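# Move empty bottle carrier to window bench spill tray

## Task

Pick up the empty bottle carrier from the shelved bench beside the door. Set it upright on the floor of the spill tray that sits on the shelved bench beside the window. The carrier must never touch the room's floor, or the task fails. At the end, open the gripper and move the robot away. The carrier must stay in place with nothing from the robot holding it. The robot must not tip over or finish leaning, or the task fails.

## Robot and tools

ROBOT. TidyBot++ has a wheeled base 0.54 m long, 0.50 m wide and 0.38 m tall, driven by four powered casters. It carries one seven-joint arm with a two-finger gripper. The shoulder is 0.12 m ahead of the base centre and 0.68 m above the floor. There are two cameras. base_camera (644x364 px) is on the base at about (0.22, 0.00, 0.35) m and looks forward and down. wrist_camera (644x476 px, fisheye) rides on the hand and looks where the hand points. Now and then a loose object may get a short push from outside.

FRAMES. In the base frame the origin is on the floor under the base centre, with x forward, y left and z up. hand_pose is given in this frame. It is the point between the finger pads. Its own z axis runs out along the fingers, and the fingers close along its y axis. The odometry frame is the base frame as it was when the scene began. base_odometry counts wheel turns, so any wheel slip shows up as travel. It drifts by a few cm and several degrees over about thirty moves. Heading is positive to the left, from -3.142 to 3.142. base_tilt is in degrees, positive when leaning forward or right, with a fixed bias of about 1 degree.

execute_actions. "actions" is a list with one action, or empty to just read the state and images. "cameras" is optional and lists base_camera, wrist_camera or all. If it is left out, null or ["all"] you get both images; [] gives none. An action may contain "base", "joints" and "speeds". All of its motions start at once.
- "base" takes exactly one key, and each value is a relative offset from where the base last reported itself. translate_m is metres straight ahead, forward positive, -2 to 2. strafe_m is metres sideways, left positive, -2 to 2. rotate_rad is radians of turn on the spot, counter-clockwise from above positive, -6.3 to 6.3.
- "joints" gives absolute target angles in radians, keyed by name. joint_1_rad can take any angle and turns the whole arm about vertical; positive is clockwise from above, opposite to heading. joint_2_rad is the shoulder, -2.249 to 2.249. joint_3_rad can take any angle. joint_4_rad is the elbow, -2.579 to 2.579. joint_5_rad can take any angle. joint_6_rad is the wrist, -2.099 to 2.099. joint_7_rad can take any angle; with the hand pointing down, positive is counter-clockwise from above, and at 1.57 the fingers open toward the robot's left and right. gripper_pos runs from 0 (open) to 1 (closed). A joint counts as done within ±0.039 for joints 1-4, ±0.056 for joints 5-7 and ±0.03 for the gripper. Joints that take any angle go the short way round, so split turns larger than half a revolution into steps. A joint you leave out may still be driving toward its earlier target.
- "speeds" caps the top speed for this action only. translate_m and strafe_m take 0.05-0.5 m/s; rotate_rad takes 0.1-1.57 rad/s. The maximum is the default.
The whole call is refused if a key is unknown, a value is out of range, or a base move would need more than 8.667 s. No action runs longer than 15 s.

wait: "seconds", 0 to 10. Nothing new is commanded, and it returns the state and images. zoom_image: "camera" plus "region" [x0,y0,x1,y1] in pixels of that camera's latest image, at most 504x504. finished_scene: "scene" number. It ends the scene for good, so the carrier must already be resting correctly.

ARM GEOMETRY. The upper arm is 0.42 m, the forearm 0.31 m and the hand 0.31 m. With joint_1_rad=0, joint_3_rad=3.14 and joint_5_rad=0, the arm moves in the x-z plane. Measuring angles from vertical, forward positive: upper arm = j2, forearm = j2-j4, hand = j2-j4-j6. Reach ahead of the shoulder is the sum of L*sin, and height above it is the sum of L*cos. Joints turn at up to 1.39 rad/s, or 1.22 rad/s for joints 5-7. The arm starts folded with the hand down; it sticks out 0.08 m past the base front, and the elbow reaches up to 1.15 m. A downward-pointing hand can get to about 0.94 m high only near the base, and less farther out. The finger gap is about 85*(1-gripper_pos) mm. Closed fingers squeeze at 96-120 N, and the fingertips extend 20 mm past the hand point.

RESULTS. joint_positions, hand_pose, base_odometry, base_tilt, motor_effort (percent, with the peak of the last action in brackets) and a "pictures" line naming the order of the images. Status words:
- "done": reached. For the base, done means the wheels turned as far as commanded, even if the base slipped or was blocked short.
- "off_target": stopped away from the target and possibly still pushing. For a closed gripper, it means an object is held.
- "contact_stop" and "time_out": the target is dropped and the joint or base holds where it stopped.
- "joint command not followed" with "cause:", or "not_followed": a self-collision check withheld the arm targets, and they may be retried with later actions.
- on_its_own: movement this call did not command.
- "ARM HIT": the arm struck the base or itself hard.
- MOTOR HOT and OVER-TEMPERATURE FAULT (the arm sags) and "limit_stop_at_motor_heat": resend the targets.
If a stop is reported, later calls in the same reply are skipped.

ACCURACY. Friction and load leave joints a little off, and hand_pose itself can be 1-2 cm wrong, so check with the cameras. To correct, send each joint its last command + (wanted - read). While carrying the carrier the arm sags. Never command a joint to its current reading while holding, because it sinks further.

AVOID. Dropping the carrier or letting it reach the floor. Driving while the arm is snagged on something about 0.8 m or higher, since that can tip the robot; back away or pull the arm in instead. Sideways pushes on a raised hand can lift wheels. A blocked base keeps shoving. Torque limits are 104.5 N m for joints 1-4 (warning at 56.7) and 51.3 N m for joints 5-7 (warning at 29.4). Hitting a limit freezes the arm and gripper for 10 s; a held load adds to the torque. Also avoid overheating from long holds, slams and hard pushes. Finish with the gripper open and the robot clear and level.

Each tool is called after "Emit:" in YAML: its name, and indented under it one key for each argument.

## Session

Emit:
execute_actions:
  actions: []

Scene clock: 0.00 s.
base_odometry: x=+0.000 y=+0.000 heading=+0.000 (m, m, rad; odometry frame)
base_tilt: forward=-0.3 right=-0.3 (deg)
base_status: not commanded
joint_positions: joint_1_rad=+0.003 joint_2_rad=-0.370 joint_3_rad=+3.132 joint_4_rad=-2.508 joint_5_rad=+0.008 joint_6_rad=-0.859 joint_7_rad=+1.607 gripper_pos=+0.000
joint_status: not commanded
motor_effort: joint_1_rad=-2 joint_2_rad=-1 joint_3_rad=+0 joint_4_rad=+15 joint_5_rad=+0 joint_6_rad=+2 joint_7_rad=+0 (%)
hand_pose: x=+0.2769 y=+0.0002 z=+0.5972 quat_wxyz=(+0.006, +0.997, +0.024, +0.073) (m; base frame)
pictures: base_camera, wrist_camera
Images, in order (width x height): base_camera 644x364, wrist_camera 644x476.

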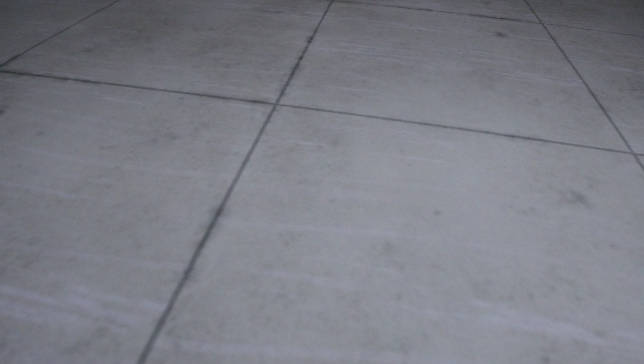

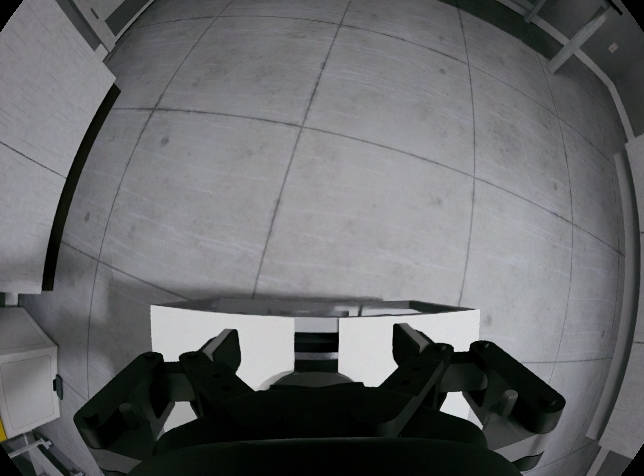

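Emit:
execute_actions:
  actions:
    - {"joints":{"joint_6_rad":0.4}}
  cameras: ["wrist_camera"]

Emit:
execute_actions:
  actions:
    - {"base":{"rotate_rad":2.1}}
  cameras: ["wrist_camera"]

Emit:
execute_actions:
  actions:
    - {"base":{"rotate_rad":2.1}}
  cameras: ["wrist_camera"]

Scene clock: 6.67 s.
base_odometry: x=+0.000 y=+0.000 heading=+0.000 (m, m, rad; odometry frame)
base_tilt: forward=-0.3 right=-0.3 (deg)
base_status: not commanded
joint_positions: joint_1_rad=+0.003 joint_2_rad=-0.370 joint_3_rad=+3.132 joint_4_rad=-2.508 joint_5_rad=+0.008 joint_6_rad=+0.396 joint_7_rad=+1.607 gripper_pos=+0.000
joint_status: all done
motor_effort: joint_1_rad=-2(1) joint_2_rad=-7(7) joint_3_rad=+0(1) joint_4_rad=+19(21) joint_5_rad=+0(1) joint_6_rad=+9(9) joint_7_rad=+1(0) (%)
hand_pose: x=+0.5386 y=+0.0056 z=+0.8524 quat_wxyz=(+0.012, +0.765, +0.021, +0.644) (m; base frame)
pictures: wrist_camera
camera_calibration (this result's frames):
wrist_camera: T_world_to_cam=[[-0.0144649, -0.99978, 0.0152158, -0.00514291], [-0.161175, -0.0126871, -0.986844, 0.986393], [0.98682, -0.016727, -0.160956, -0.258771], [0, 0, 0, 1]] pos_world=[0.414268, 0.00304417, 0.931843]
Images, in order (width x height): wrist_camera 644x476.

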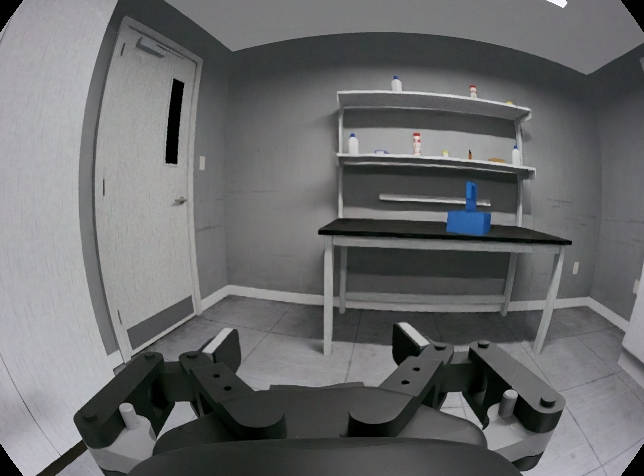

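Scene clock: 9.37 s.
base_odometry: x=+0.000 y=+0.000 heading=+2.099 (m, m, rad; odometry frame)
base_tilt: forward=-0.3 right=-0.3 (deg)
base_status: done
joint_positions: joint_1_rad=+0.003 joint_2_rad=-0.370 joint_3_rad=+3.132 joint_4_rad=-2.508 joint_5_rad=+0.008 joint_6_rad=+0.396 joint_7_rad=+1.607 gripper_pos=+0.000
joint_status: not commanded
motor_effort: joint_1_rad=-1(3) joint_2_rad=-6(7) joint_3_rad=+0(2) joint_4_rad=+18(20) joint_5_rad=-1(0) joint_6_rad=+9(9) joint_7_rad=+0(1) (%)
hand_pose: x=+0.5386 y=+0.0056 z=+0.8524 quat_wxyz=(+0.012, +0.765, +0.021, +0.644) (m; base frame)
pictures: wrist_camera
camera_calibration (this result's frames):
wrist_camera: T_world_to_cam=[[-0.0145302, -0.999779, 0.0151903, -0.00511769], [-0.161176, -0.0126514, -0.986845, 0.986393], [0.986819, -0.0167874, -0.160957, -0.258772], [0, 0, 0, 1]] pos_world=[0.414269, 0.00301856, 0.931844]
Images, in order (width x height): wrist_camera 644x476.

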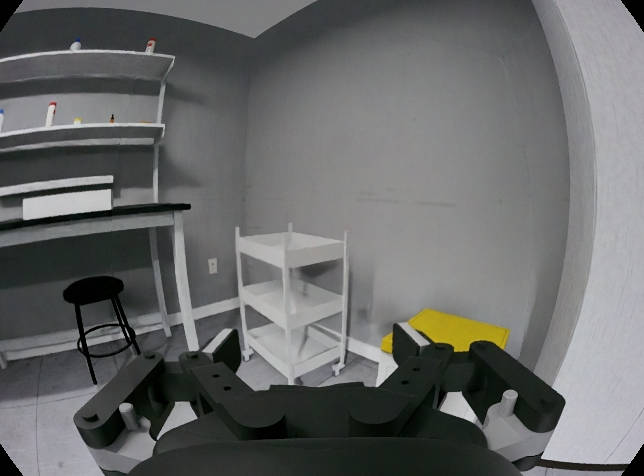

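Scene clock: 12.00 s.
base_odometry: x=+0.000 y=+0.000 heading=-2.085 (m, m, rad; odometry frame)
base_tilt: forward=-0.3 right=-0.3 (deg)
base_status: done
joint_positions: joint_1_rad=+0.003 joint_2_rad=-0.370 joint_3_rad=+3.132 joint_4_rad=-2.508 joint_5_rad=+0.008 joint_6_rad=+0.396 joint_7_rad=+1.607 gripper_pos=+0.000
joint_status: not commanded
motor_effort: joint_1_rad=-2(3) joint_2_rad=-6(7) joint_3_rad=+0(2) joint_4_rad=+19(19) joint_5_rad=+0(0) joint_6_rad=+9(9) joint_7_rad=+1(1) (%)
hand_pose: x=+0.5386 y=+0.0055 z=+0.8524 quat_wxyz=(+0.012, +0.765, +0.021, +0.644) (m; base frame)
pictures: wrist_camera
camera_calibration (this result's frames):
wrist_camera: T_world_to_cam=[[-0.0146016, -0.999778, 0.0151627, -0.00509038], [-0.161177, -0.0126125, -0.986845, 0.986394], [0.986817, -0.0168534, -0.160957, -0.258772], [0, 0, 0, 1]] pos_world=[0.41427, 0.0029905, 0.931844]
Images, in order (width x height): wrist_camera 644x476.

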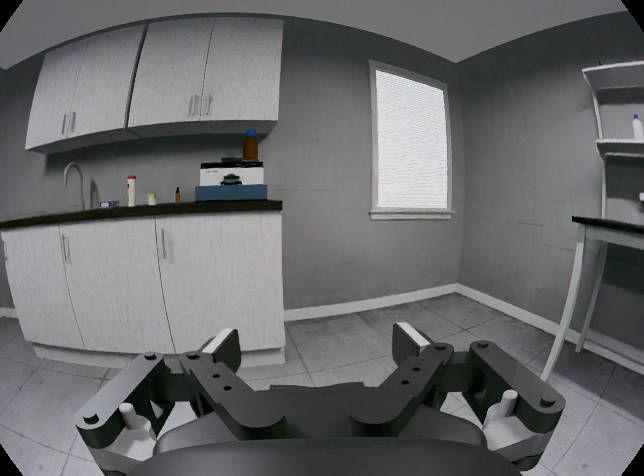

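Emit:
execute_actions:
  actions:
    - {"base":{"rotate_rad":1.875}}
  cameras: []

Emit:
execute_actions:
  actions:
    - {"base":{"strafe_m":-0.48}}
  cameras: []

Emit:
execute_actions:
  actions:
    - {"base":{"translate_m":0.85}}

Scene clock: 28.87 s.
base_odometry: x=+0.000 y=+0.000 heading=-0.211 (m, m, rad; odometry frame)
base_tilt: forward=-0.3 right=-0.3 (deg)
base_status: done
joint_positions: joint_1_rad=+0.003 joint_2_rad=-0.370 joint_3_rad=+3.132 joint_4_rad=-2.508 joint_5_rad=+0.008 joint_6_rad=+0.396 joint_7_rad=+1.607 gripper_pos=+0.000
joint_status: not commanded
motor_effort: joint_1_rad=-2(3) joint_2_rad=-6(7) joint_3_rad=+0(1) joint_4_rad=+19(19) joint_5_rad=+0(0) joint_6_rad=+9(9) joint_7_rad=+1(0) (%)
hand_pose: x=+0.5386 y=+0.0055 z=+0.8524 quat_wxyz=(+0.012, +0.765, +0.021, +0.644) (m; base frame)
pictures: none
No camera images: the call's "cameras" was empty. Leave "cameras" out to get every camera's image.

Scene clock: 31.17 s.
base_odometry: x=-0.100 y=-0.470 heading=-0.211 (m, m, rad; odometry frame)
base_tilt: forward=-0.3 right=-0.3 (deg)
base_status: done
joint_positions: joint_1_rad=+0.003 joint_2_rad=-0.370 joint_3_rad=+3.133 joint_4_rad=-2.508 joint_5_rad=+0.008 joint_6_rad=+0.396 joint_7_rad=+1.607 gripper_pos=+0.000
joint_status: not commanded
motor_effort: joint_1_rad=-2(2) joint_2_rad=-6(6) joint_3_rad=-1(2) joint_4_rad=+19(19) joint_5_rad=+0(0) joint_6_rad=+9(9) joint_7_rad=+0(0) (%)
hand_pose: x=+0.5386 y=+0.0052 z=+0.8524 quat_wxyz=(+0.012, +0.765, +0.021, +0.644) (m; base frame)
pictures: none
No camera images: the call's "cameras" was empty. Leave "cameras" out to get every camera's image.

Scene clock: 34.13 s.
base_odometry: x=+0.731 y=-0.648 heading=-0.211 (m, m, rad; odometry frame)
base_tilt: forward=-0.3 right=-0.3 (deg)
base_status: done
joint_positions: joint_1_rad=+0.003 joint_2_rad=-0.370 joint_3_rad=+3.133 joint_4_rad=-2.508 joint_5_rad=+0.008 joint_6_rad=+0.396 joint_7_rad=+1.607 gripper_pos=+0.000
joint_status: not commanded
motor_effort: joint_1_rad=-2(1) joint_2_rad=-5(9) joint_3_rad=+0(0) joint_4_rad=+19(20) joint_5_rad=+0(1) joint_6_rad=+9(9) joint_7_rad=+1(0) (%)
hand_pose: x=+0.5386 y=+0.0052 z=+0.8524 quat_wxyz=(+0.012, +0.765, +0.021, +0.644) (m; base frame)
pictures: base_camera, wrist_camera
camera_calibration (this result's frames):
wrist_camera: T_world_to_cam=[[-0.0152667, -0.999772, 0.0149037, -0.00483462], [-0.161078, -0.0122516, -0.986866, 0.986401], [0.986824, -0.0174669, -0.160854, -0.25885], [0, 0, 0, 1]] pos_world=[0.414253, 0.00273019, 0.93188]
Images, in order (width x height): base_camera 644x364, wrist_camera 644x476.

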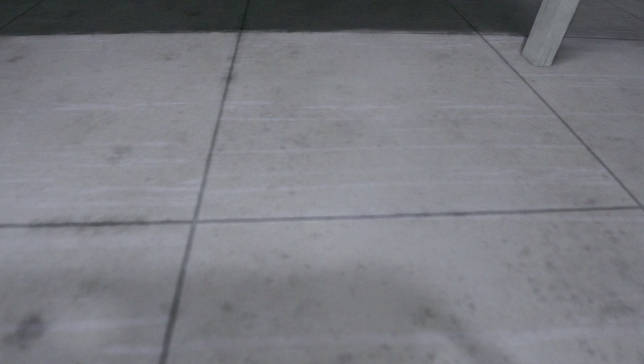

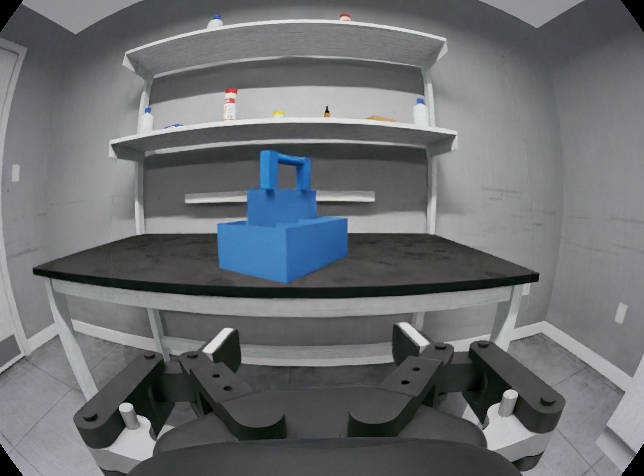

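Emit:
execute_actions:
  actions:
    - {"base":{"rotate_rad":0.52}}
  cameras: []

Emit:
execute_actions:
  actions:
    - {"base":{"strafe_m":-0.507},"joints":{"joint_2_rad":0.156,"joint_4_rad":-1.447,"joint_6_rad":-0.147}}

Scene clock: 58.83 s.
base_odometry: x=+0.731 y=-0.648 heading=+0.308 (m, m, rad; odometry frame)
base_tilt: forward=-0.3 right=-0.3 (deg)
base_status: done
joint_positions: joint_1_rad=+0.003 joint_2_rad=-0.370 joint_3_rad=+3.132 joint_4_rad=-2.508 joint_5_rad=+0.008 joint_6_rad=+0.396 joint_7_rad=+1.607 gripper_pos=+0.000
joint_status: not commanded
motor_effort: joint_1_rad=-2(3) joint_2_rad=-6(7) joint_3_rad=+0(1) joint_4_rad=+20(20) joint_5_rad=+0(0) joint_6_rad=+9(10) joint_7_rad=+1(1) (%)
hand_pose: x=+0.5386 y=+0.0057 z=+0.8524 quat_wxyz=(+0.012, +0.764, +0.021, +0.644) (m; base frame)
pictures: none
No camera images: the call's "cameras" was empty. Leave "cameras" out to get every camera's image.

Scene clock: 61.17 s.
base_odometry: x=+0.886 y=-1.131 heading=+0.309 (m, m, rad; odometry frame)
base_tilt: forward=-0.3 right=-0.3 (deg)
base_status: done
joint_positions: joint_1_rad=+0.003 joint_2_rad=+0.135 joint_3_rad=+3.135 joint_4_rad=-1.465 joint_5_rad=+0.008 joint_6_rad=-0.120 joint_7_rad=+1.607 gripper_pos=+0.000
joint_status: all done
motor_effort: joint_1_rad=-1(0) joint_2_rad=-27(28) joint_3_rad=+1(1) joint_4_rad=+22(22) joint_5_rad=+0(0) joint_6_rad=+9(10) joint_7_rad=+1(0) (%)
hand_pose: x=+0.7974 y=+0.0033 z=+1.0431 quat_wxyz=(+0.013, +0.758, +0.018, +0.652) (m; base frame)
pictures: base_camera, wrist_camera
camera_calibration (this result's frames):
wrist_camera: T_world_to_cam=[[-0.0212361, -0.999709, 0.0114363, 0.00270203], [-0.140504, -0.00834114, -0.990045, 1.20315], [0.989852, -0.0226316, -0.140286, -0.507479], [0, 0, 0, 1]] pos_world=[0.671433, 0.00125182, 1.11995]
Images, in order (width x height): base_camera 644x364, wrist_camera 644x476.

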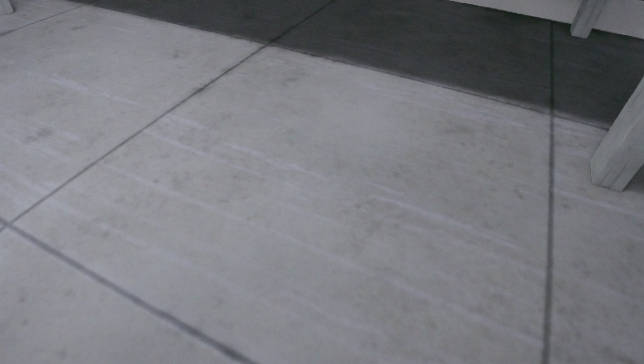

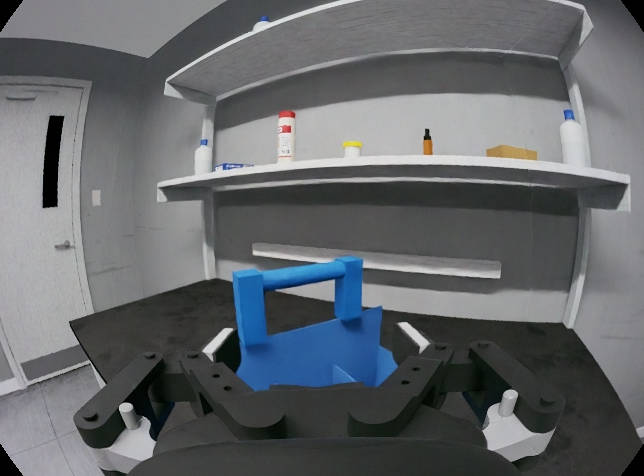

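Emit:
execute_actions:
  actions:
    - {"base":{"strafe_m":0.033},"joints":{"joint_2_rad":0.18,"joint_7_rad":0.0,"gripper_pos":0.25}}
  cameras: []

Emit:
execute_actions:
  actions:
    - {"base":{"translate_m":0.13},"speeds":{"translate_m":0.15}}
  cameras: ["wrist_camera"]

Scene clock: 72.30 s.
base_odometry: x=+0.875 y=-1.099 heading=+0.308 (m, m, rad; odometry frame)
base_tilt: forward=-0.3 right=-0.3 (deg)
base_status: done
joint_positions: joint_1_rad=-0.001 joint_2_rad=+0.155 joint_3_rad=+3.130 joint_4_rad=-1.465 joint_5_rad=+0.008 joint_6_rad=-0.121 joint_7_rad=+0.018 gripper_pos=+0.250
joint_status: all done
motor_effort: joint_1_rad=-2(5) joint_2_rad=-29(29) joint_3_rad=+0(4) joint_4_rad=+21(22) joint_5_rad=-1(1) joint_6_rad=+9(9) joint_7_rad=+1(2) (%)
hand_pose: x=+0.8045 y=+0.0093 z=+1.0291 quat_wxyz=(-0.453, +0.551, -0.531, +0.458) (m; base frame)
pictures: none
No camera images: the call's "cameras" was empty. Leave "cameras" out to get every camera's image.

Scene clock: 73.80 s.
base_odometry: x=+1.000 y=-1.060 heading=+0.308 (m, m, rad; odometry frame)
base_tilt: forward=-0.3 right=-0.3 (deg)
base_status: done
joint_positions: joint_1_rad=-0.001 joint_2_rad=+0.168 joint_3_rad=+3.130 joint_4_rad=-1.465 joint_5_rad=+0.008 joint_6_rad=-0.123 joint_7_rad=+0.018 gripper_pos=+0.250
joint_status: not commanded
motor_effort: joint_1_rad=-1(2) joint_2_rad=-29(32) joint_3_rad=-1(2) joint_4_rad=+21(23) joint_5_rad=+0(0) joint_6_rad=+9(10) joint_7_rad=+1(1) (%)
hand_pose: x=+0.8089 y=+0.0093 z=+1.0202 quat_wxyz=(-0.449, +0.554, -0.534, +0.455) (m; base frame)
pictures: wrist_camera
camera_calibration (this result's frames):
wrist_camera: T_world_to_cam=[[-0.208646, 0.00900408, -0.97795, 1.16084], [-0.00160469, 0.999953, 0.00954903, 0.0406398], [0.97799, 0.00356168, -0.208622, -0.442853], [0, 0, 0, 1]] pos_world=[0.675375, -0.0495129, 1.04247]
Images, in order (width x height): wrist_camera 644x476.

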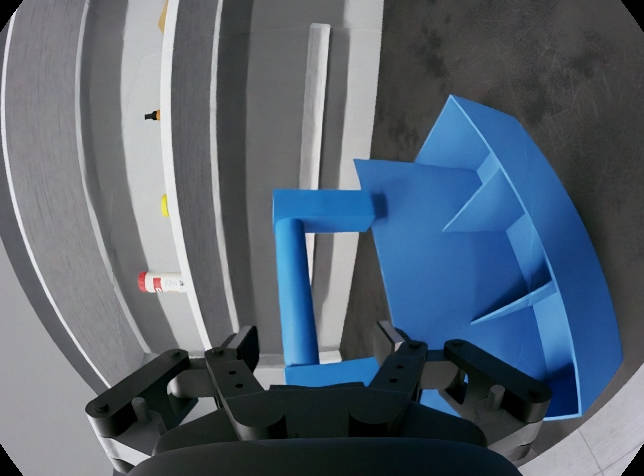

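Emit:
execute_actions:
  actions:
    - {"base":{"strafe_m":-0.025},"speeds":{"strafe_m":0.1}}
  cameras: []

Emit:
execute_actions:
  actions:
    - {"base":{"translate_m":0.055},"speeds":{"translate_m":0.08}}
  cameras: ["wrist_camera"]

Scene clock: 80.17 s.
base_odometry: x=+1.007 y=-1.084 heading=+0.308 (m, m, rad; odometry frame)
base_tilt: forward=-0.3 right=-0.3 (deg)
base_status: done
joint_positions: joint_1_rad=+0.004 joint_2_rad=+0.168 joint_3_rad=+3.132 joint_4_rad=-1.464 joint_5_rad=+0.008 joint_6_rad=-0.123 joint_7_rad=+0.018 gripper_pos=+0.250
joint_status: not commanded
motor_effort: joint_1_rad=-2(2) joint_2_rad=-28(30) joint_3_rad=-1(2) joint_4_rad=+22(22) joint_5_rad=-1(0) joint_6_rad=+9(9) joint_7_rad=+1(1) (%)
hand_pose: x=+0.8090 y=+0.0045 z=+1.0202 quat_wxyz=(-0.447, +0.552, -0.536, +0.456) (m; base frame)
pictures: none
No camera images: the call's "cameras" was empty. Leave "cameras" out to get every camera's image.

Scene clock: 81.30 s.
base_odometry: x=+1.060 y=-1.067 heading=+0.308 (m, m, rad; odometry frame)
base_tilt: forward=-0.3 right=-0.3 (deg)
base_status: done
joint_positions: joint_1_rad=+0.004 joint_2_rad=+0.170 joint_3_rad=+3.132 joint_4_rad=-1.464 joint_5_rad=+0.008 joint_6_rad=-0.124 joint_7_rad=+0.018 gripper_pos=+0.250
joint_status: not commanded
motor_effort: joint_1_rad=-1(0) joint_2_rad=-28(32) joint_3_rad=+0(0) joint_4_rad=+21(22) joint_5_rad=+0(1) joint_6_rad=+9(10) joint_7_rad=+1(1) (%)
hand_pose: x=+0.8098 y=+0.0045 z=+1.0187 quat_wxyz=(-0.447, +0.553, -0.536, +0.455) (m; base frame)
pictures: wrist_camera
camera_calibration (this result's frames):
wrist_camera: T_world_to_cam=[[-0.211259, 0.0101157, -0.977378, 1.1611], [0.00551833, 0.999943, 0.00915649, 0.0400548], [0.977415, -0.00345911, -0.211303, -0.440847], [0, 0, 0, 1]] pos_world=[0.675962, -0.0533228, 1.04132]
Images, in order (width x height): wrist_camera 644x476.

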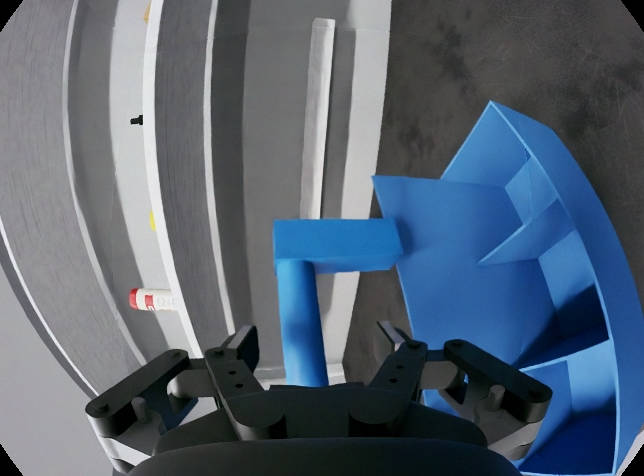

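Emit:
execute_actions:
  actions:
    - {"base":{"translate_m":0.025},"speeds":{"translate_m":0.08},"joints":{"joint_2_rad":0.17}}
  cameras: ["wrist_camera"]

Emit:
execute_actions:
  actions:
    - {"joints":{"gripper_pos":1}}
  cameras: ["wrist_camera"]

Scene clock: 85.73 s.
base_odometry: x=+1.084 y=-1.060 heading=+0.308 (m, m, rad; odometry frame)
base_tilt: forward=-0.3 right=-0.3 (deg)
base_status: done
joint_positions: joint_1_rad=+0.004 joint_2_rad=+0.169 joint_3_rad=+3.132 joint_4_rad=-1.463 joint_5_rad=+0.008 joint_6_rad=-0.124 joint_7_rad=+0.018 gripper_pos=+0.250
joint_status: all done
motor_effort: joint_1_rad=-1(3) joint_2_rad=-31(32) joint_3_rad=-1(2) joint_4_rad=+21(22) joint_5_rad=+0(0) joint_6_rad=+9(10) joint_7_rad=+1(1) (%)
hand_pose: x=+0.8093 y=+0.0045 z=+1.0198 quat_wxyz=(-0.447, +0.552, -0.536, +0.456) (m; base frame)
pictures: wrist_camera
camera_calibration (this result's frames):
wrist_camera: T_world_to_cam=[[-0.209797, 0.0101088, -0.977693, 1.16125], [0.0055067, 0.999943, 0.00915725, 0.0400545], [0.97773, -0.00346271, -0.20984, -0.4418], [0, 0, 0, 1]] pos_world=[0.675366, -0.0533209, 1.04227]
Images, in order (width x height): wrist_camera 644x476.

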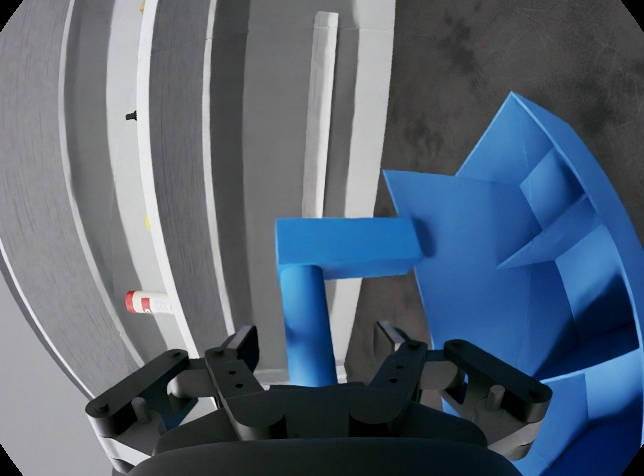

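Scene clock: 86.70 s.
base_odometry: x=+1.084 y=-1.060 heading=+0.308 (m, m, rad; odometry frame)
base_tilt: forward=-0.3 right=-0.3 (deg)
base_status: not commanded
joint_positions: joint_1_rad=+0.004 joint_2_rad=+0.167 joint_3_rad=+3.132 joint_4_rad=-1.453 joint_5_rad=+0.008 joint_6_rad=-0.126 joint_7_rad=+0.018 gripper_pos=+0.753
joint_status: gripper_pos off_target (ended at +0.753, target +1.000)
motor_effort: joint_1_rad=-2(0) joint_2_rad=-29(31) joint_3_rad=-2(1) joint_4_rad=+22(23) joint_5_rad=-1(2) joint_6_rad=+9(10) joint_7_rad=+0(0) (%)
hand_pose: x=+0.8094 y=+0.0045 z=+1.0263 quat_wxyz=(-0.450, +0.550, -0.534, +0.458) (m; base frame)
pictures: wrist_camera
camera_calibration (this result's frames):
wrist_camera: T_world_to_cam=[[-0.20078, 0.0101531, -0.979584, 1.16228], [0.00545352, 0.999942, 0.0092463, 0.0399559], [0.979621, -0.0034857, -0.200824, -0.451344], [0, 0, 0, 1]] pos_world=[0.675292, -0.0533275, 1.04754]
Images, in order (width x height): wrist_camera 644x476.

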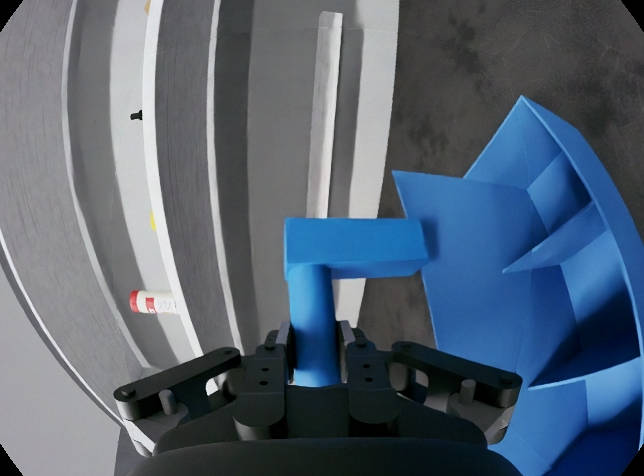

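Emit:
execute_actions:
  actions:
    - {"joints":{"joint_4_rad":-1.28,"joint_6_rad":-0.31}}
  cameras: ["wrist_camera"]

Emit:
execute_actions:
  actions:
    - {"base":{"translate_m":-0.75},"speeds":{"translate_m":0.35}}
  cameras: []

Emit:
execute_actions:
  actions:
    - {"base":{"rotate_rad":2.62},"speeds":{"rotate_rad":0.7}}

Scene clock: 92.23 s.
base_odometry: x=+1.084 y=-1.060 heading=+0.308 (m, m, rad; odometry frame)
base_tilt: forward=-0.3 right=-0.3 (deg)
base_status: not commanded
joint_positions: joint_1_rad=+0.004 joint_2_rad=+0.174 joint_3_rad=+3.132 joint_4_rad=-1.316 joint_5_rad=+0.008 joint_6_rad=-0.303 joint_7_rad=+0.018 gripper_pos=+0.753
joint_status: all done
motor_effort: joint_1_rad=-2(2) joint_2_rad=-33(33) joint_3_rad=-1(2) joint_4_rad=+25(26) joint_5_rad=-1(1) joint_6_rad=+12(12) joint_7_rad=+1(0) (%)
hand_pose: x=+0.8086 y=+0.0040 z=+1.0530 quat_wxyz=(-0.437, +0.560, -0.545, +0.446) (m; base frame)
pictures: wrist_camera
camera_calibration (this result's frames):
wrist_camera: T_world_to_cam=[[-0.245557, 0.0102681, -0.969328, 1.21362], [0.00718052, 0.999936, 0.00877335, 0.0393124], [0.969356, -0.00480591, -0.245615, -0.38975], [0, 0, 0, 1]] pos_world=[0.675537, -0.0536446, 1.08032]
Images, in order (width x height): wrist_camera 644x476.

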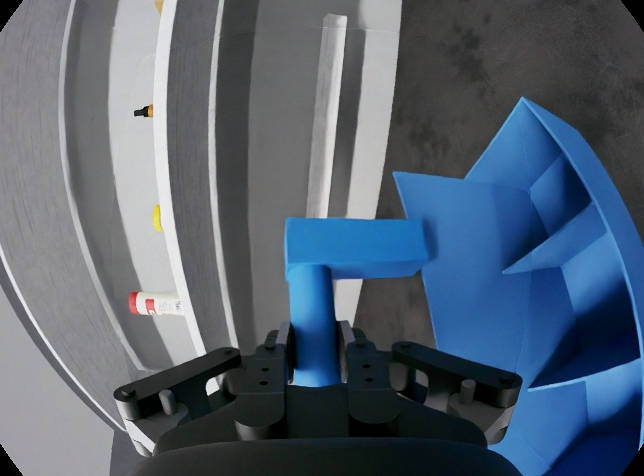

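Scene clock: 95.43 s.
base_odometry: x=+0.369 y=-1.287 heading=+0.308 (m, m, rad; odometry frame)
base_tilt: forward=-0.3 right=-0.3 (deg)
base_status: done
joint_positions: joint_1_rad=+0.004 joint_2_rad=+0.189 joint_3_rad=+3.132 joint_4_rad=-1.315 joint_5_rad=+0.008 joint_6_rad=-0.308 joint_7_rad=+0.018 gripper_pos=+0.753
joint_status: not commanded
motor_effort: joint_1_rad=-2(0) joint_2_rad=-35(37) joint_3_rad=+0(3) joint_4_rad=+25(27) joint_5_rad=+0(1) joint_6_rad=+12(13) joint_7_rad=+1(1) (%)
hand_pose: x=+0.8139 y=+0.0039 z=+1.0415 quat_wxyz=(-0.432, +0.564, -0.549, +0.441) (m; base frame)
pictures: none
No camera images: the call's "cameras" was empty. Leave "cameras" out to get every camera's image.

Scene clock: 100.13 s.
base_odometry: x=+0.369 y=-1.287 heading=+2.928 (m, m, rad; odometry frame)
base_tilt: forward=-0.3 right=-0.3 (deg)
base_status: done
joint_positions: joint_1_rad=-0.001 joint_2_rad=+0.189 joint_3_rad=+3.129 joint_4_rad=-1.315 joint_5_rad=+0.008 joint_6_rad=-0.308 joint_7_rad=+0.018 gripper_pos=+0.753
joint_status: not commanded
motor_effort: joint_1_rad=-2(2) joint_2_rad=-34(34) joint_3_rad=+0(5) joint_4_rad=+25(26) joint_5_rad=-1(2) joint_6_rad=+12(12) joint_7_rad=+0(1) (%)
hand_pose: x=+0.8138 y=+0.0089 z=+1.0415 quat_wxyz=(-0.433, +0.566, -0.547, +0.439) (m; base frame)
pictures: base_camera, wrist_camera
camera_calibration (this result's frames):
wrist_camera: T_world_to_cam=[[-0.263974, 0.00892061, -0.964488, 1.21369], [-0.00011525, 0.999957, 0.0092802, 0.0398307], [0.96453, 0.00256089, -0.263962, -0.374609], [0, 0, 0, 1]] pos_world=[0.681708, -0.0496965, 1.07134]
Images, in order (width x height): base_camera 644x364, wrist_camera 644x476.

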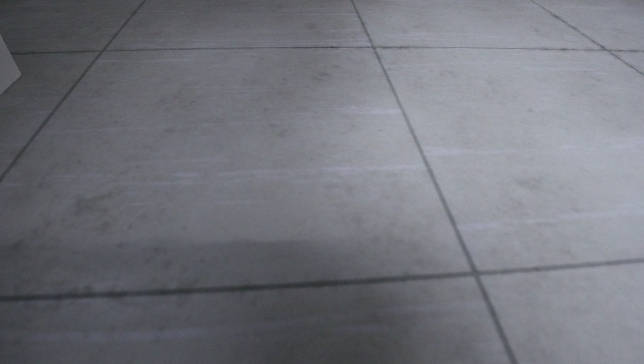

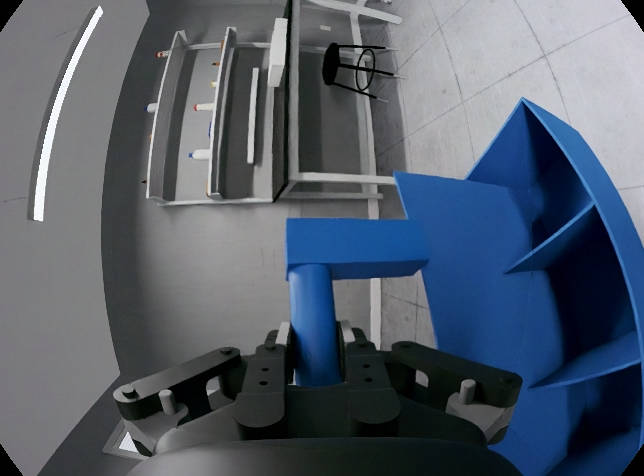

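Emit:
execute_actions:
  actions:
    - {"base":{"strafe_m":-1.65},"speeds":{"strafe_m":0.4},"joints":{"joint_2_rad":0.02,"joint_4_rad":-0.77,"joint_6_rad":-0.89}}
  cameras: []

Emit:
execute_actions:
  actions:
    - {"base":{"translate_m":1.2},"speeds":{"translate_m":0.4}}

Scene clock: 114.43 s.
base_odometry: x=+0.718 y=+0.326 heading=+2.929 (m, m, rad; odometry frame)
base_tilt: forward=-0.3 right=-0.3 (deg)
base_status: done
joint_positions: joint_1_rad=+0.000 joint_2_rad=+0.039 joint_3_rad=+3.130 joint_4_rad=-0.796 joint_5_rad=+0.008 joint_6_rad=-0.885 joint_7_rad=+0.018 gripper_pos=+0.753
joint_status: all done
motor_effort: joint_1_rad=-2(2) joint_2_rad=-23(36) joint_3_rad=-1(2) joint_4_rad=+20(26) joint_5_rad=-1(2) joint_6_rad=+13(12) joint_7_rad=+1(0) (%)
hand_pose: x=+0.6758 y=+0.0055 z=+1.2673 quat_wxyz=(-0.457, +0.543, -0.528, +0.466) (m; base frame)
pictures: none
No camera images: the call's "cameras" was empty. Leave "cameras" out to get every camera's image.

Scene clock: 118.50 s.
base_odometry: x=-0.455 y=+0.580 heading=+2.928 (m, m, rad; odometry frame)
base_tilt: forward=-0.3 right=-0.3 (deg)
base_status: done
joint_positions: joint_1_rad=+0.000 joint_2_rad=+0.040 joint_3_rad=+3.130 joint_4_rad=-0.796 joint_5_rad=+0.008 joint_6_rad=-0.889 joint_7_rad=+0.018 gripper_pos=+0.753
joint_status: not commanded
motor_effort: joint_1_rad=-2(1) joint_2_rad=-26(28) joint_3_rad=-1(0) joint_4_rad=+22(22) joint_5_rad=-1(1) joint_6_rad=+13(13) joint_7_rad=+1(0) (%)
hand_pose: x=+0.6767 y=+0.0055 z=+1.2651 quat_wxyz=(-0.456, +0.545, -0.529, +0.464) (m; base frame)
pictures: base_camera, wrist_camera
camera_calibration (this result's frames):
wrist_camera: T_world_to_cam=[[-0.179064, 0.0111232, -0.983774, 1.36012], [0.00521195, 0.999933, 0.0103573, 0.0362174], [0.983824, -0.00327277, -0.17911, -0.303697], [0, 0, 0, 1]] pos_world=[0.542145, -0.0523378, 1.28328]
Images, in order (width x height): base_camera 644x364, wrist_camera 644x476.

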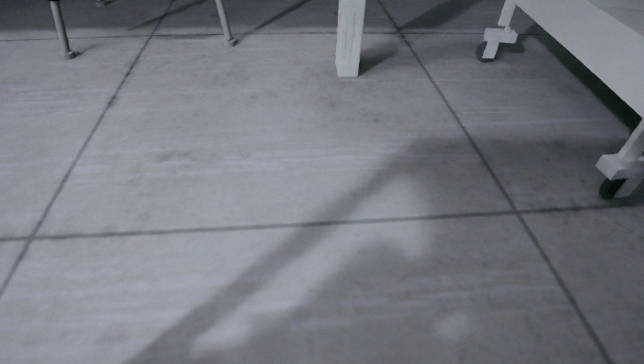

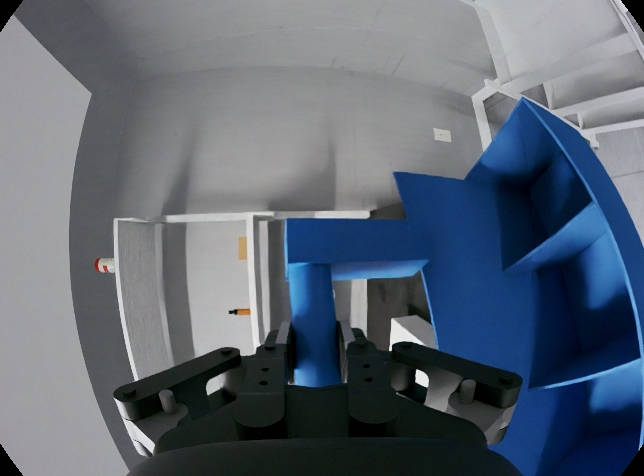

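Emit:
execute_actions:
  actions:
    - {"base":{"strafe_m":0.85},"speeds":{"strafe_m":0.35}}

Scene clock: 126.77 s.
base_odometry: x=-0.636 y=-0.251 heading=+2.928 (m, m, rad; odometry frame)
base_tilt: forward=-0.3 right=-0.3 (deg)
base_status: done
joint_positions: joint_1_rad=+0.001 joint_2_rad=+0.040 joint_3_rad=+3.130 joint_4_rad=-0.796 joint_5_rad=+0.008 joint_6_rad=-0.890 joint_7_rad=+0.018 gripper_pos=+0.753
joint_status: not commanded
motor_effort: joint_1_rad=-2(1) joint_2_rad=-23(25) joint_3_rad=-1(2) joint_4_rad=+20(21) joint_5_rad=-1(2) joint_6_rad=+12(13) joint_7_rad=+1(1) (%)
hand_pose: x=+0.6767 y=+0.0051 z=+1.2649 quat_wxyz=(-0.455, +0.545, -0.530, +0.464) (m; base frame)
pictures: base_camera, wrist_camera
camera_calibration (this result's frames):
wrist_camera: T_world_to_cam=[[-0.179535, 0.0112337, -0.983688, 1.36018], [0.00592247, 0.999929, 0.0103383, 0.0361473], [0.983734, -0.00396978, -0.179588, -0.303041], [0, 0, 0, 1]] pos_world=[0.542097, -0.0526276, 1.2832]
Images, in order (width x height): base_camera 644x364, wrist_camera 644x476.

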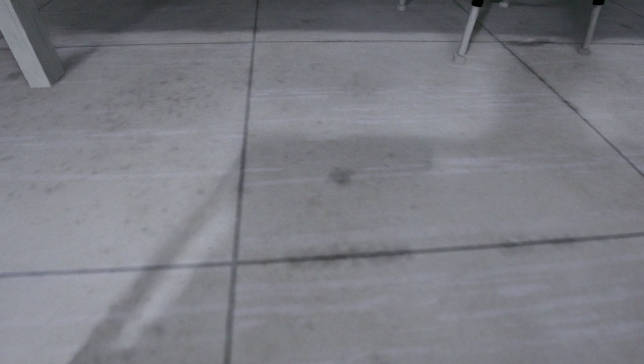

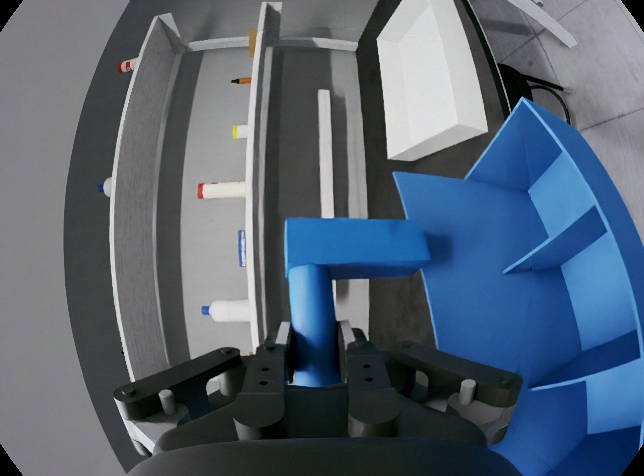

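Emit:
zoom_image:
  camera: "wrist_camera"
  region: [340, 0, 600, 200]

Region (340, 0, 600, 200) of wrist_camera's 644x476 image, scaled by 1.938; it fills the top 388 rows of this view, and the rest is white.

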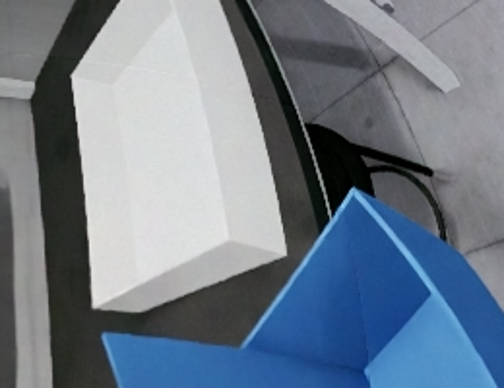

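Emit:
execute_actions:
  actions:
    - {"base":{"rotate_rad":-0.49},"speeds":{"rotate_rad":0.5},"joints":{"joint_2_rad":0.11,"joint_4_rad":-0.26,"joint_6_rad":-1.32}}
  cameras: []

Emit:
execute_actions:
  actions:
    - {"base":{"strafe_m":0.075},"speeds":{"strafe_m":0.2}}
  cameras: ["wrist_camera"]

Emit:
execute_actions:
  actions:
    - {"base":{"translate_m":0.25},"speeds":{"translate_m":0.15}}

Scene clock: 161.63 s.
base_odometry: x=-0.636 y=-0.251 heading=+2.439 (m, m, rad; odometry frame)
base_tilt: forward=-0.3 right=-0.3 (deg)
base_status: done
joint_positions: joint_1_rad=+0.001 joint_2_rad=+0.103 joint_3_rad=+3.130 joint_4_rad=-0.290 joint_5_rad=+0.008 joint_6_rad=-1.316 joint_7_rad=+0.018 gripper_pos=+0.753
joint_status: all done
motor_effort: joint_1_rad=-2(1) joint_2_rad=-18(25) joint_3_rad=-1(2) joint_4_rad=+14(22) joint_5_rad=-1(3) joint_6_rad=+13(13) joint_7_rad=+1(0) (%)
hand_pose: x=+0.5906 y=+0.0033 z=+1.3481 quat_wxyz=(-0.461, +0.539, -0.527, +0.468) (m; base frame)
pictures: none
No camera images: the call's "cameras" was empty. Leave "cameras" out to get every camera's image.

Scene clock: 162.77 s.
base_odometry: x=-0.684 y=-0.308 heading=+2.438 (m, m, rad; odometry frame)
base_tilt: forward=-0.3 right=-0.3 (deg)
base_status: done
joint_positions: joint_1_rad=+0.001 joint_2_rad=+0.103 joint_3_rad=+3.130 joint_4_rad=-0.290 joint_5_rad=+0.008 joint_6_rad=-1.316 joint_7_rad=+0.018 gripper_pos=+0.753
joint_status: not commanded
motor_effort: joint_1_rad=-2(4) joint_2_rad=-18(21) joint_3_rad=+0(2) joint_4_rad=+14(14) joint_5_rad=+0(1) joint_6_rad=+12(13) joint_7_rad=+1(1) (%)
hand_pose: x=+0.5907 y=+0.0035 z=+1.3480 quat_wxyz=(-0.461, +0.540, -0.527, +0.468) (m; base frame)
pictures: wrist_camera
camera_calibration (this result's frames):
wrist_camera: T_world_to_cam=[[-0.162793, 0.0150348, -0.986546, 1.42042], [0.00690903, 0.999877, 0.0140979, 0.0317289], [0.986636, -0.00452104, -0.162877, -0.227833], [0, 0, 0, 1]] pos_world=[0.455802, -0.0541107, 1.36375]
Images, in order (width x height): wrist_camera 644x476.

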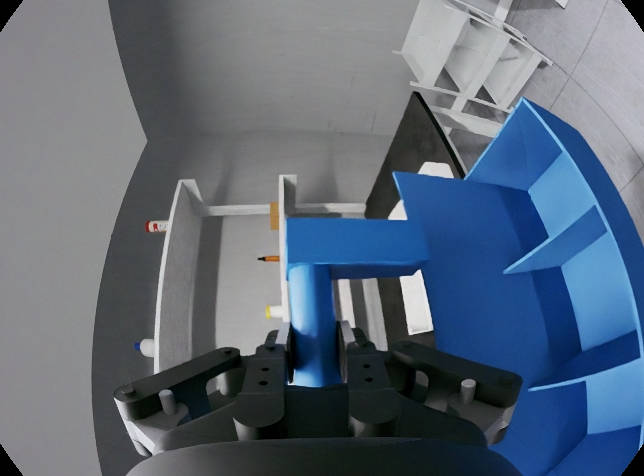

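Scene clock: 165.03 s.
base_odometry: x=-0.875 y=-0.147 heading=+2.439 (m, m, rad; odometry frame)
base_tilt: forward=-0.3 right=-0.3 (deg)
base_status: done
joint_positions: joint_1_rad=+0.001 joint_2_rad=+0.121 joint_3_rad=+3.130 joint_4_rad=-0.288 joint_5_rad=+0.008 joint_6_rad=-1.317 joint_7_rad=+0.018 gripper_pos=+0.753
joint_status: not commanded
motor_effort: joint_1_rad=-2(0) joint_2_rad=-19(24) joint_3_rad=-1(1) joint_4_rad=+14(15) joint_5_rad=-1(1) joint_6_rad=+12(13) joint_7_rad=+1(1) (%)
hand_pose: x=+0.6023 y=+0.0035 z=+1.3396 quat_wxyz=(-0.456, +0.544, -0.531, +0.463) (m; base frame)
pictures: base_camera, wrist_camera
camera_calibration (this result's frames):
wrist_camera: T_world_to_cam=[[-0.180344, 0.0150558, -0.983488, 1.42051], [0.00716337, 0.999876, 0.0139931, 0.0317665], [0.983578, -0.00452152, -0.180429, -0.21522], [0, 0, 0, 1]] pos_world=[0.467639, -0.0541226, 1.35778]
Images, in order (width x height): base_camera 644x364, wrist_camera 644x476.

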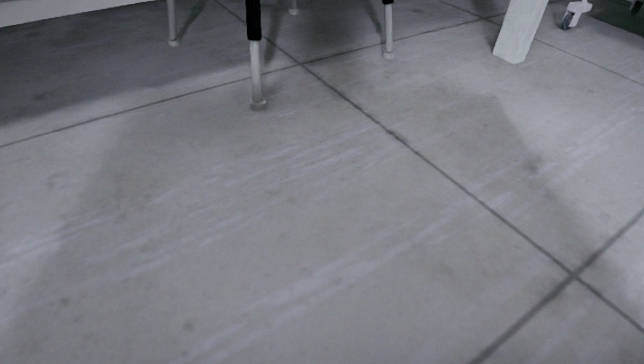

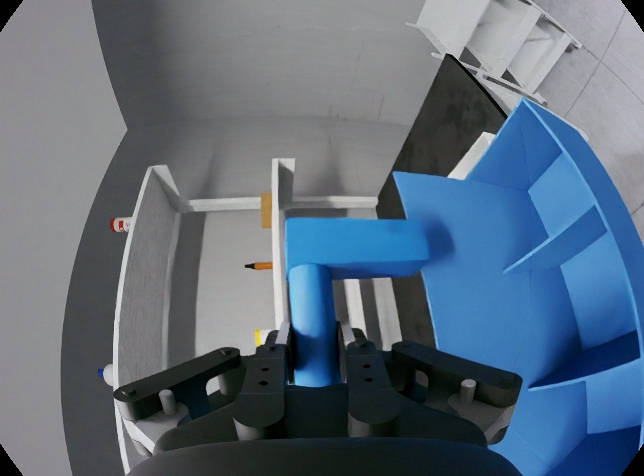

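Emit:
execute_actions:
  actions:
    - {"base":{"translate_m":0.25},"speeds":{"translate_m":0.12}}

Scene clock: 172.60 s.
base_odometry: x=-1.066 y=+0.015 heading=+2.439 (m, m, rad; odometry frame)
base_tilt: forward=-0.3 right=-0.3 (deg)
base_status: done
joint_positions: joint_1_rad=+0.001 joint_2_rad=+0.126 joint_3_rad=+3.130 joint_4_rad=-0.287 joint_5_rad=+0.008 joint_6_rad=-1.318 joint_7_rad=+0.018 gripper_pos=+0.753
joint_status: not commanded
motor_effort: joint_1_rad=-2(1) joint_2_rad=-19(24) joint_3_rad=-1(0) joint_4_rad=+14(16) joint_5_rad=+0(0) joint_6_rad=+12(13) joint_7_rad=+1(0) (%)
hand_pose: x=+0.6052 y=+0.0035 z=+1.3376 quat_wxyz=(-0.455, +0.545, -0.532, +0.462) (m; base frame)
pictures: base_camera, wrist_camera
camera_calibration (this result's frames):
wrist_camera: T_world_to_cam=[[-0.184477, 0.0150679, -0.982721, 1.42052], [0.00722426, 0.999876, 0.0139748, 0.0317669], [0.98281, -0.00452142, -0.184563, -0.212436], [0, 0, 0, 1]] pos_world=[0.470608, -0.0541277, 1.35633]
Images, in order (width x height): base_camera 644x364, wrist_camera 644x476.

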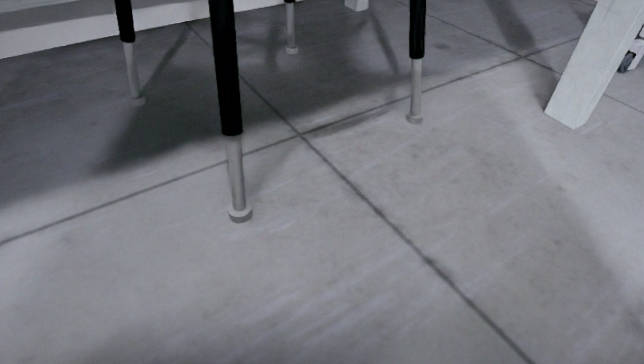

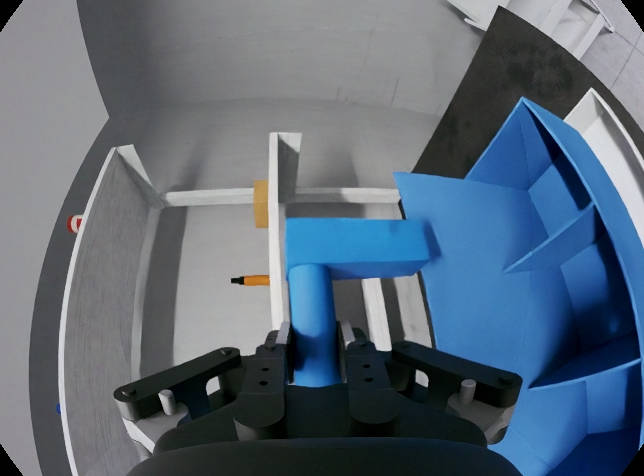

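Emit:
execute_actions:
  actions:
    - {"joints":{"joint_2_rad":-0.14,"joint_4_rad":-0.96,"joint_6_rad":-0.89}}
  cameras: ["wrist_camera"]

Scene clock: 182.00 s.
base_odometry: x=-1.066 y=+0.015 heading=+2.439 (m, m, rad; odometry frame)
base_tilt: forward=-0.3 right=-0.3 (deg)
base_status: not commanded
joint_positions: joint_1_rad=+0.001 joint_2_rad=-0.098 joint_3_rad=+3.130 joint_4_rad=-0.960 joint_5_rad=+0.008 joint_6_rad=-0.937 joint_7_rad=+0.018 gripper_pos=+0.753
joint_status: joint_2_rad off_target (ended at -0.098, target -0.140); the others done
motor_effort: joint_1_rad=-1(1) joint_2_rad=-18(20) joint_3_rad=-1(1) joint_4_rad=+22(20) joint_5_rad=+0(1) joint_6_rad=+12(12) joint_7_rad=+1(1) (%)
hand_pose: x=+0.6198 y=+0.0057 z=+1.2347 quat_wxyz=(-0.435, +0.562, -0.545, +0.444) (m; base frame)
pictures: wrist_camera
camera_calibration (this result's frames):
wrist_camera: T_world_to_cam=[[-0.250929, 0.00901246, -0.967964, 1.34509], [0.0061539, 0.999951, 0.00771499, 0.0392889], [0.967986, -0.00402083, -0.250972, -0.154568], [0, 0, 0, 1]] pos_world=[0.486899, -0.052031, 1.2629]
Images, in order (width x height): wrist_camera 644x476.

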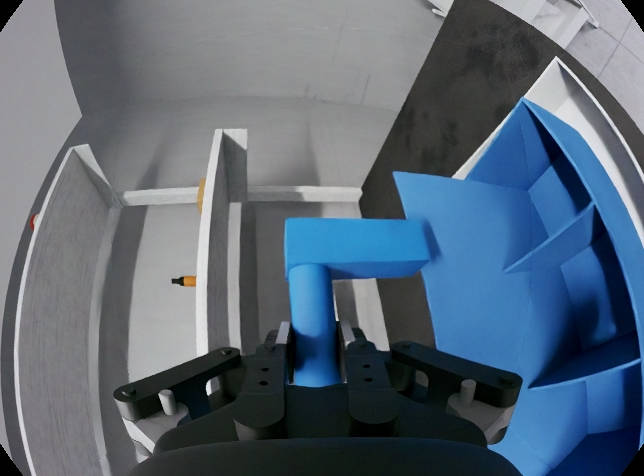

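Emit:
execute_actions:
  actions:
    - {"joints":{"joint_2_rad":-0.235,"joint_4_rad":-1.21,"joint_6_rad":-0.68}}
  cameras: ["wrist_camera"]

Emit:
execute_actions:
  actions:
    - {"joints":{"joint_2_rad":-0.265,"joint_4_rad":-1.33,"joint_6_rad":-0.59}}
  cameras: ["wrist_camera"]

Scene clock: 187.47 s.
base_odometry: x=-1.066 y=+0.015 heading=+2.439 (m, m, rad; odometry frame)
base_tilt: forward=-0.3 right=-0.3 (deg)
base_status: not commanded
joint_positions: joint_1_rad=+0.001 joint_2_rad=-0.193 joint_3_rad=+3.130 joint_4_rad=-1.212 joint_5_rad=+0.008 joint_6_rad=-0.727 joint_7_rad=+0.018 gripper_pos=+0.753
joint_status: joint_2_rad off_target (ended at -0.193, target -0.235); the others done
motor_effort: joint_1_rad=-2(1) joint_2_rad=-16(17) joint_3_rad=+0(0) joint_4_rad=+22(23) joint_5_rad=+0(0) joint_6_rad=+13(13) joint_7_rad=+0(1) (%)
hand_pose: x=+0.6126 y=+0.0064 z=+1.2053 quat_wxyz=(-0.449, +0.551, -0.533, +0.459) (m; base frame)
pictures: wrist_camera
camera_calibration (this result's frames):
wrist_camera: T_world_to_cam=[[-0.1994, 0.00728243, -0.979891, 1.29758], [0.00452909, 0.999969, 0.00651001, 0.0412753], [0.979908, -0.00313992, -0.199426, -0.224453], [0, 0, 0, 1]] pos_world=[0.478493, -0.0514283, 1.22646]
Images, in order (width x height): wrist_camera 644x476.

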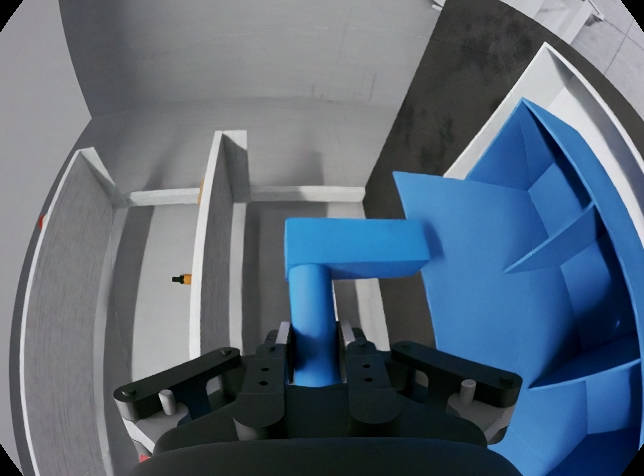

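Scene clock: 188.43 s.
base_odometry: x=-1.066 y=+0.015 heading=+2.439 (m, m, rad; odometry frame)
base_tilt: forward=-0.3 right=-0.3 (deg)
base_status: not commanded
joint_positions: joint_1_rad=+0.001 joint_2_rad=-0.224 joint_3_rad=+3.130 joint_4_rad=-1.329 joint_5_rad=+0.008 joint_6_rad=-0.633 joint_7_rad=+0.018 gripper_pos=+0.754
joint_status: joint_2_rad off_target (ended at -0.224, target -0.265); the others done
motor_effort: joint_1_rad=-1(1) joint_2_rad=-15(15) joint_3_rad=+0(0) joint_4_rad=+23(23) joint_5_rad=-1(2) joint_6_rad=+12(13) joint_7_rad=+0(1) (%)
hand_pose: x=+0.6130 y=+0.0067 z=+1.1815 quat_wxyz=(-0.451, +0.549, -0.531, +0.462) (m; base frame)
pictures: wrist_camera
camera_calibration (this result's frames):
wrist_camera: T_world_to_cam=[[-0.191373, 0.00654533, -0.981496, 1.27139], [0.0038986, 0.999975, 0.00590841, 0.042251], [0.98151, -0.00269575, -0.191394, -0.240075], [0, 0, 0, 1]] pos_world=[0.478781, -0.0512188, 1.20167]
Images, in order (width x height): wrist_camera 644x476.

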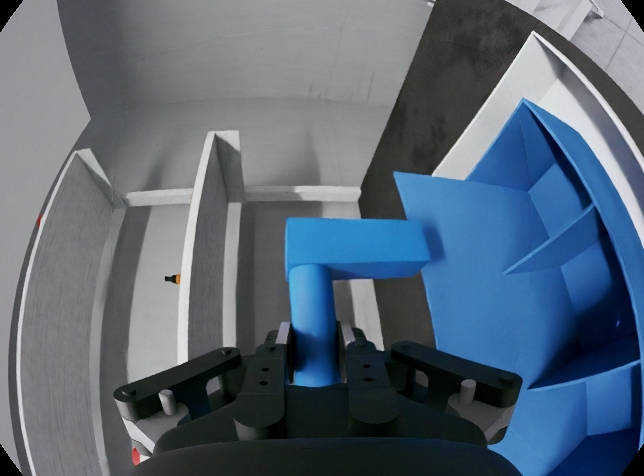

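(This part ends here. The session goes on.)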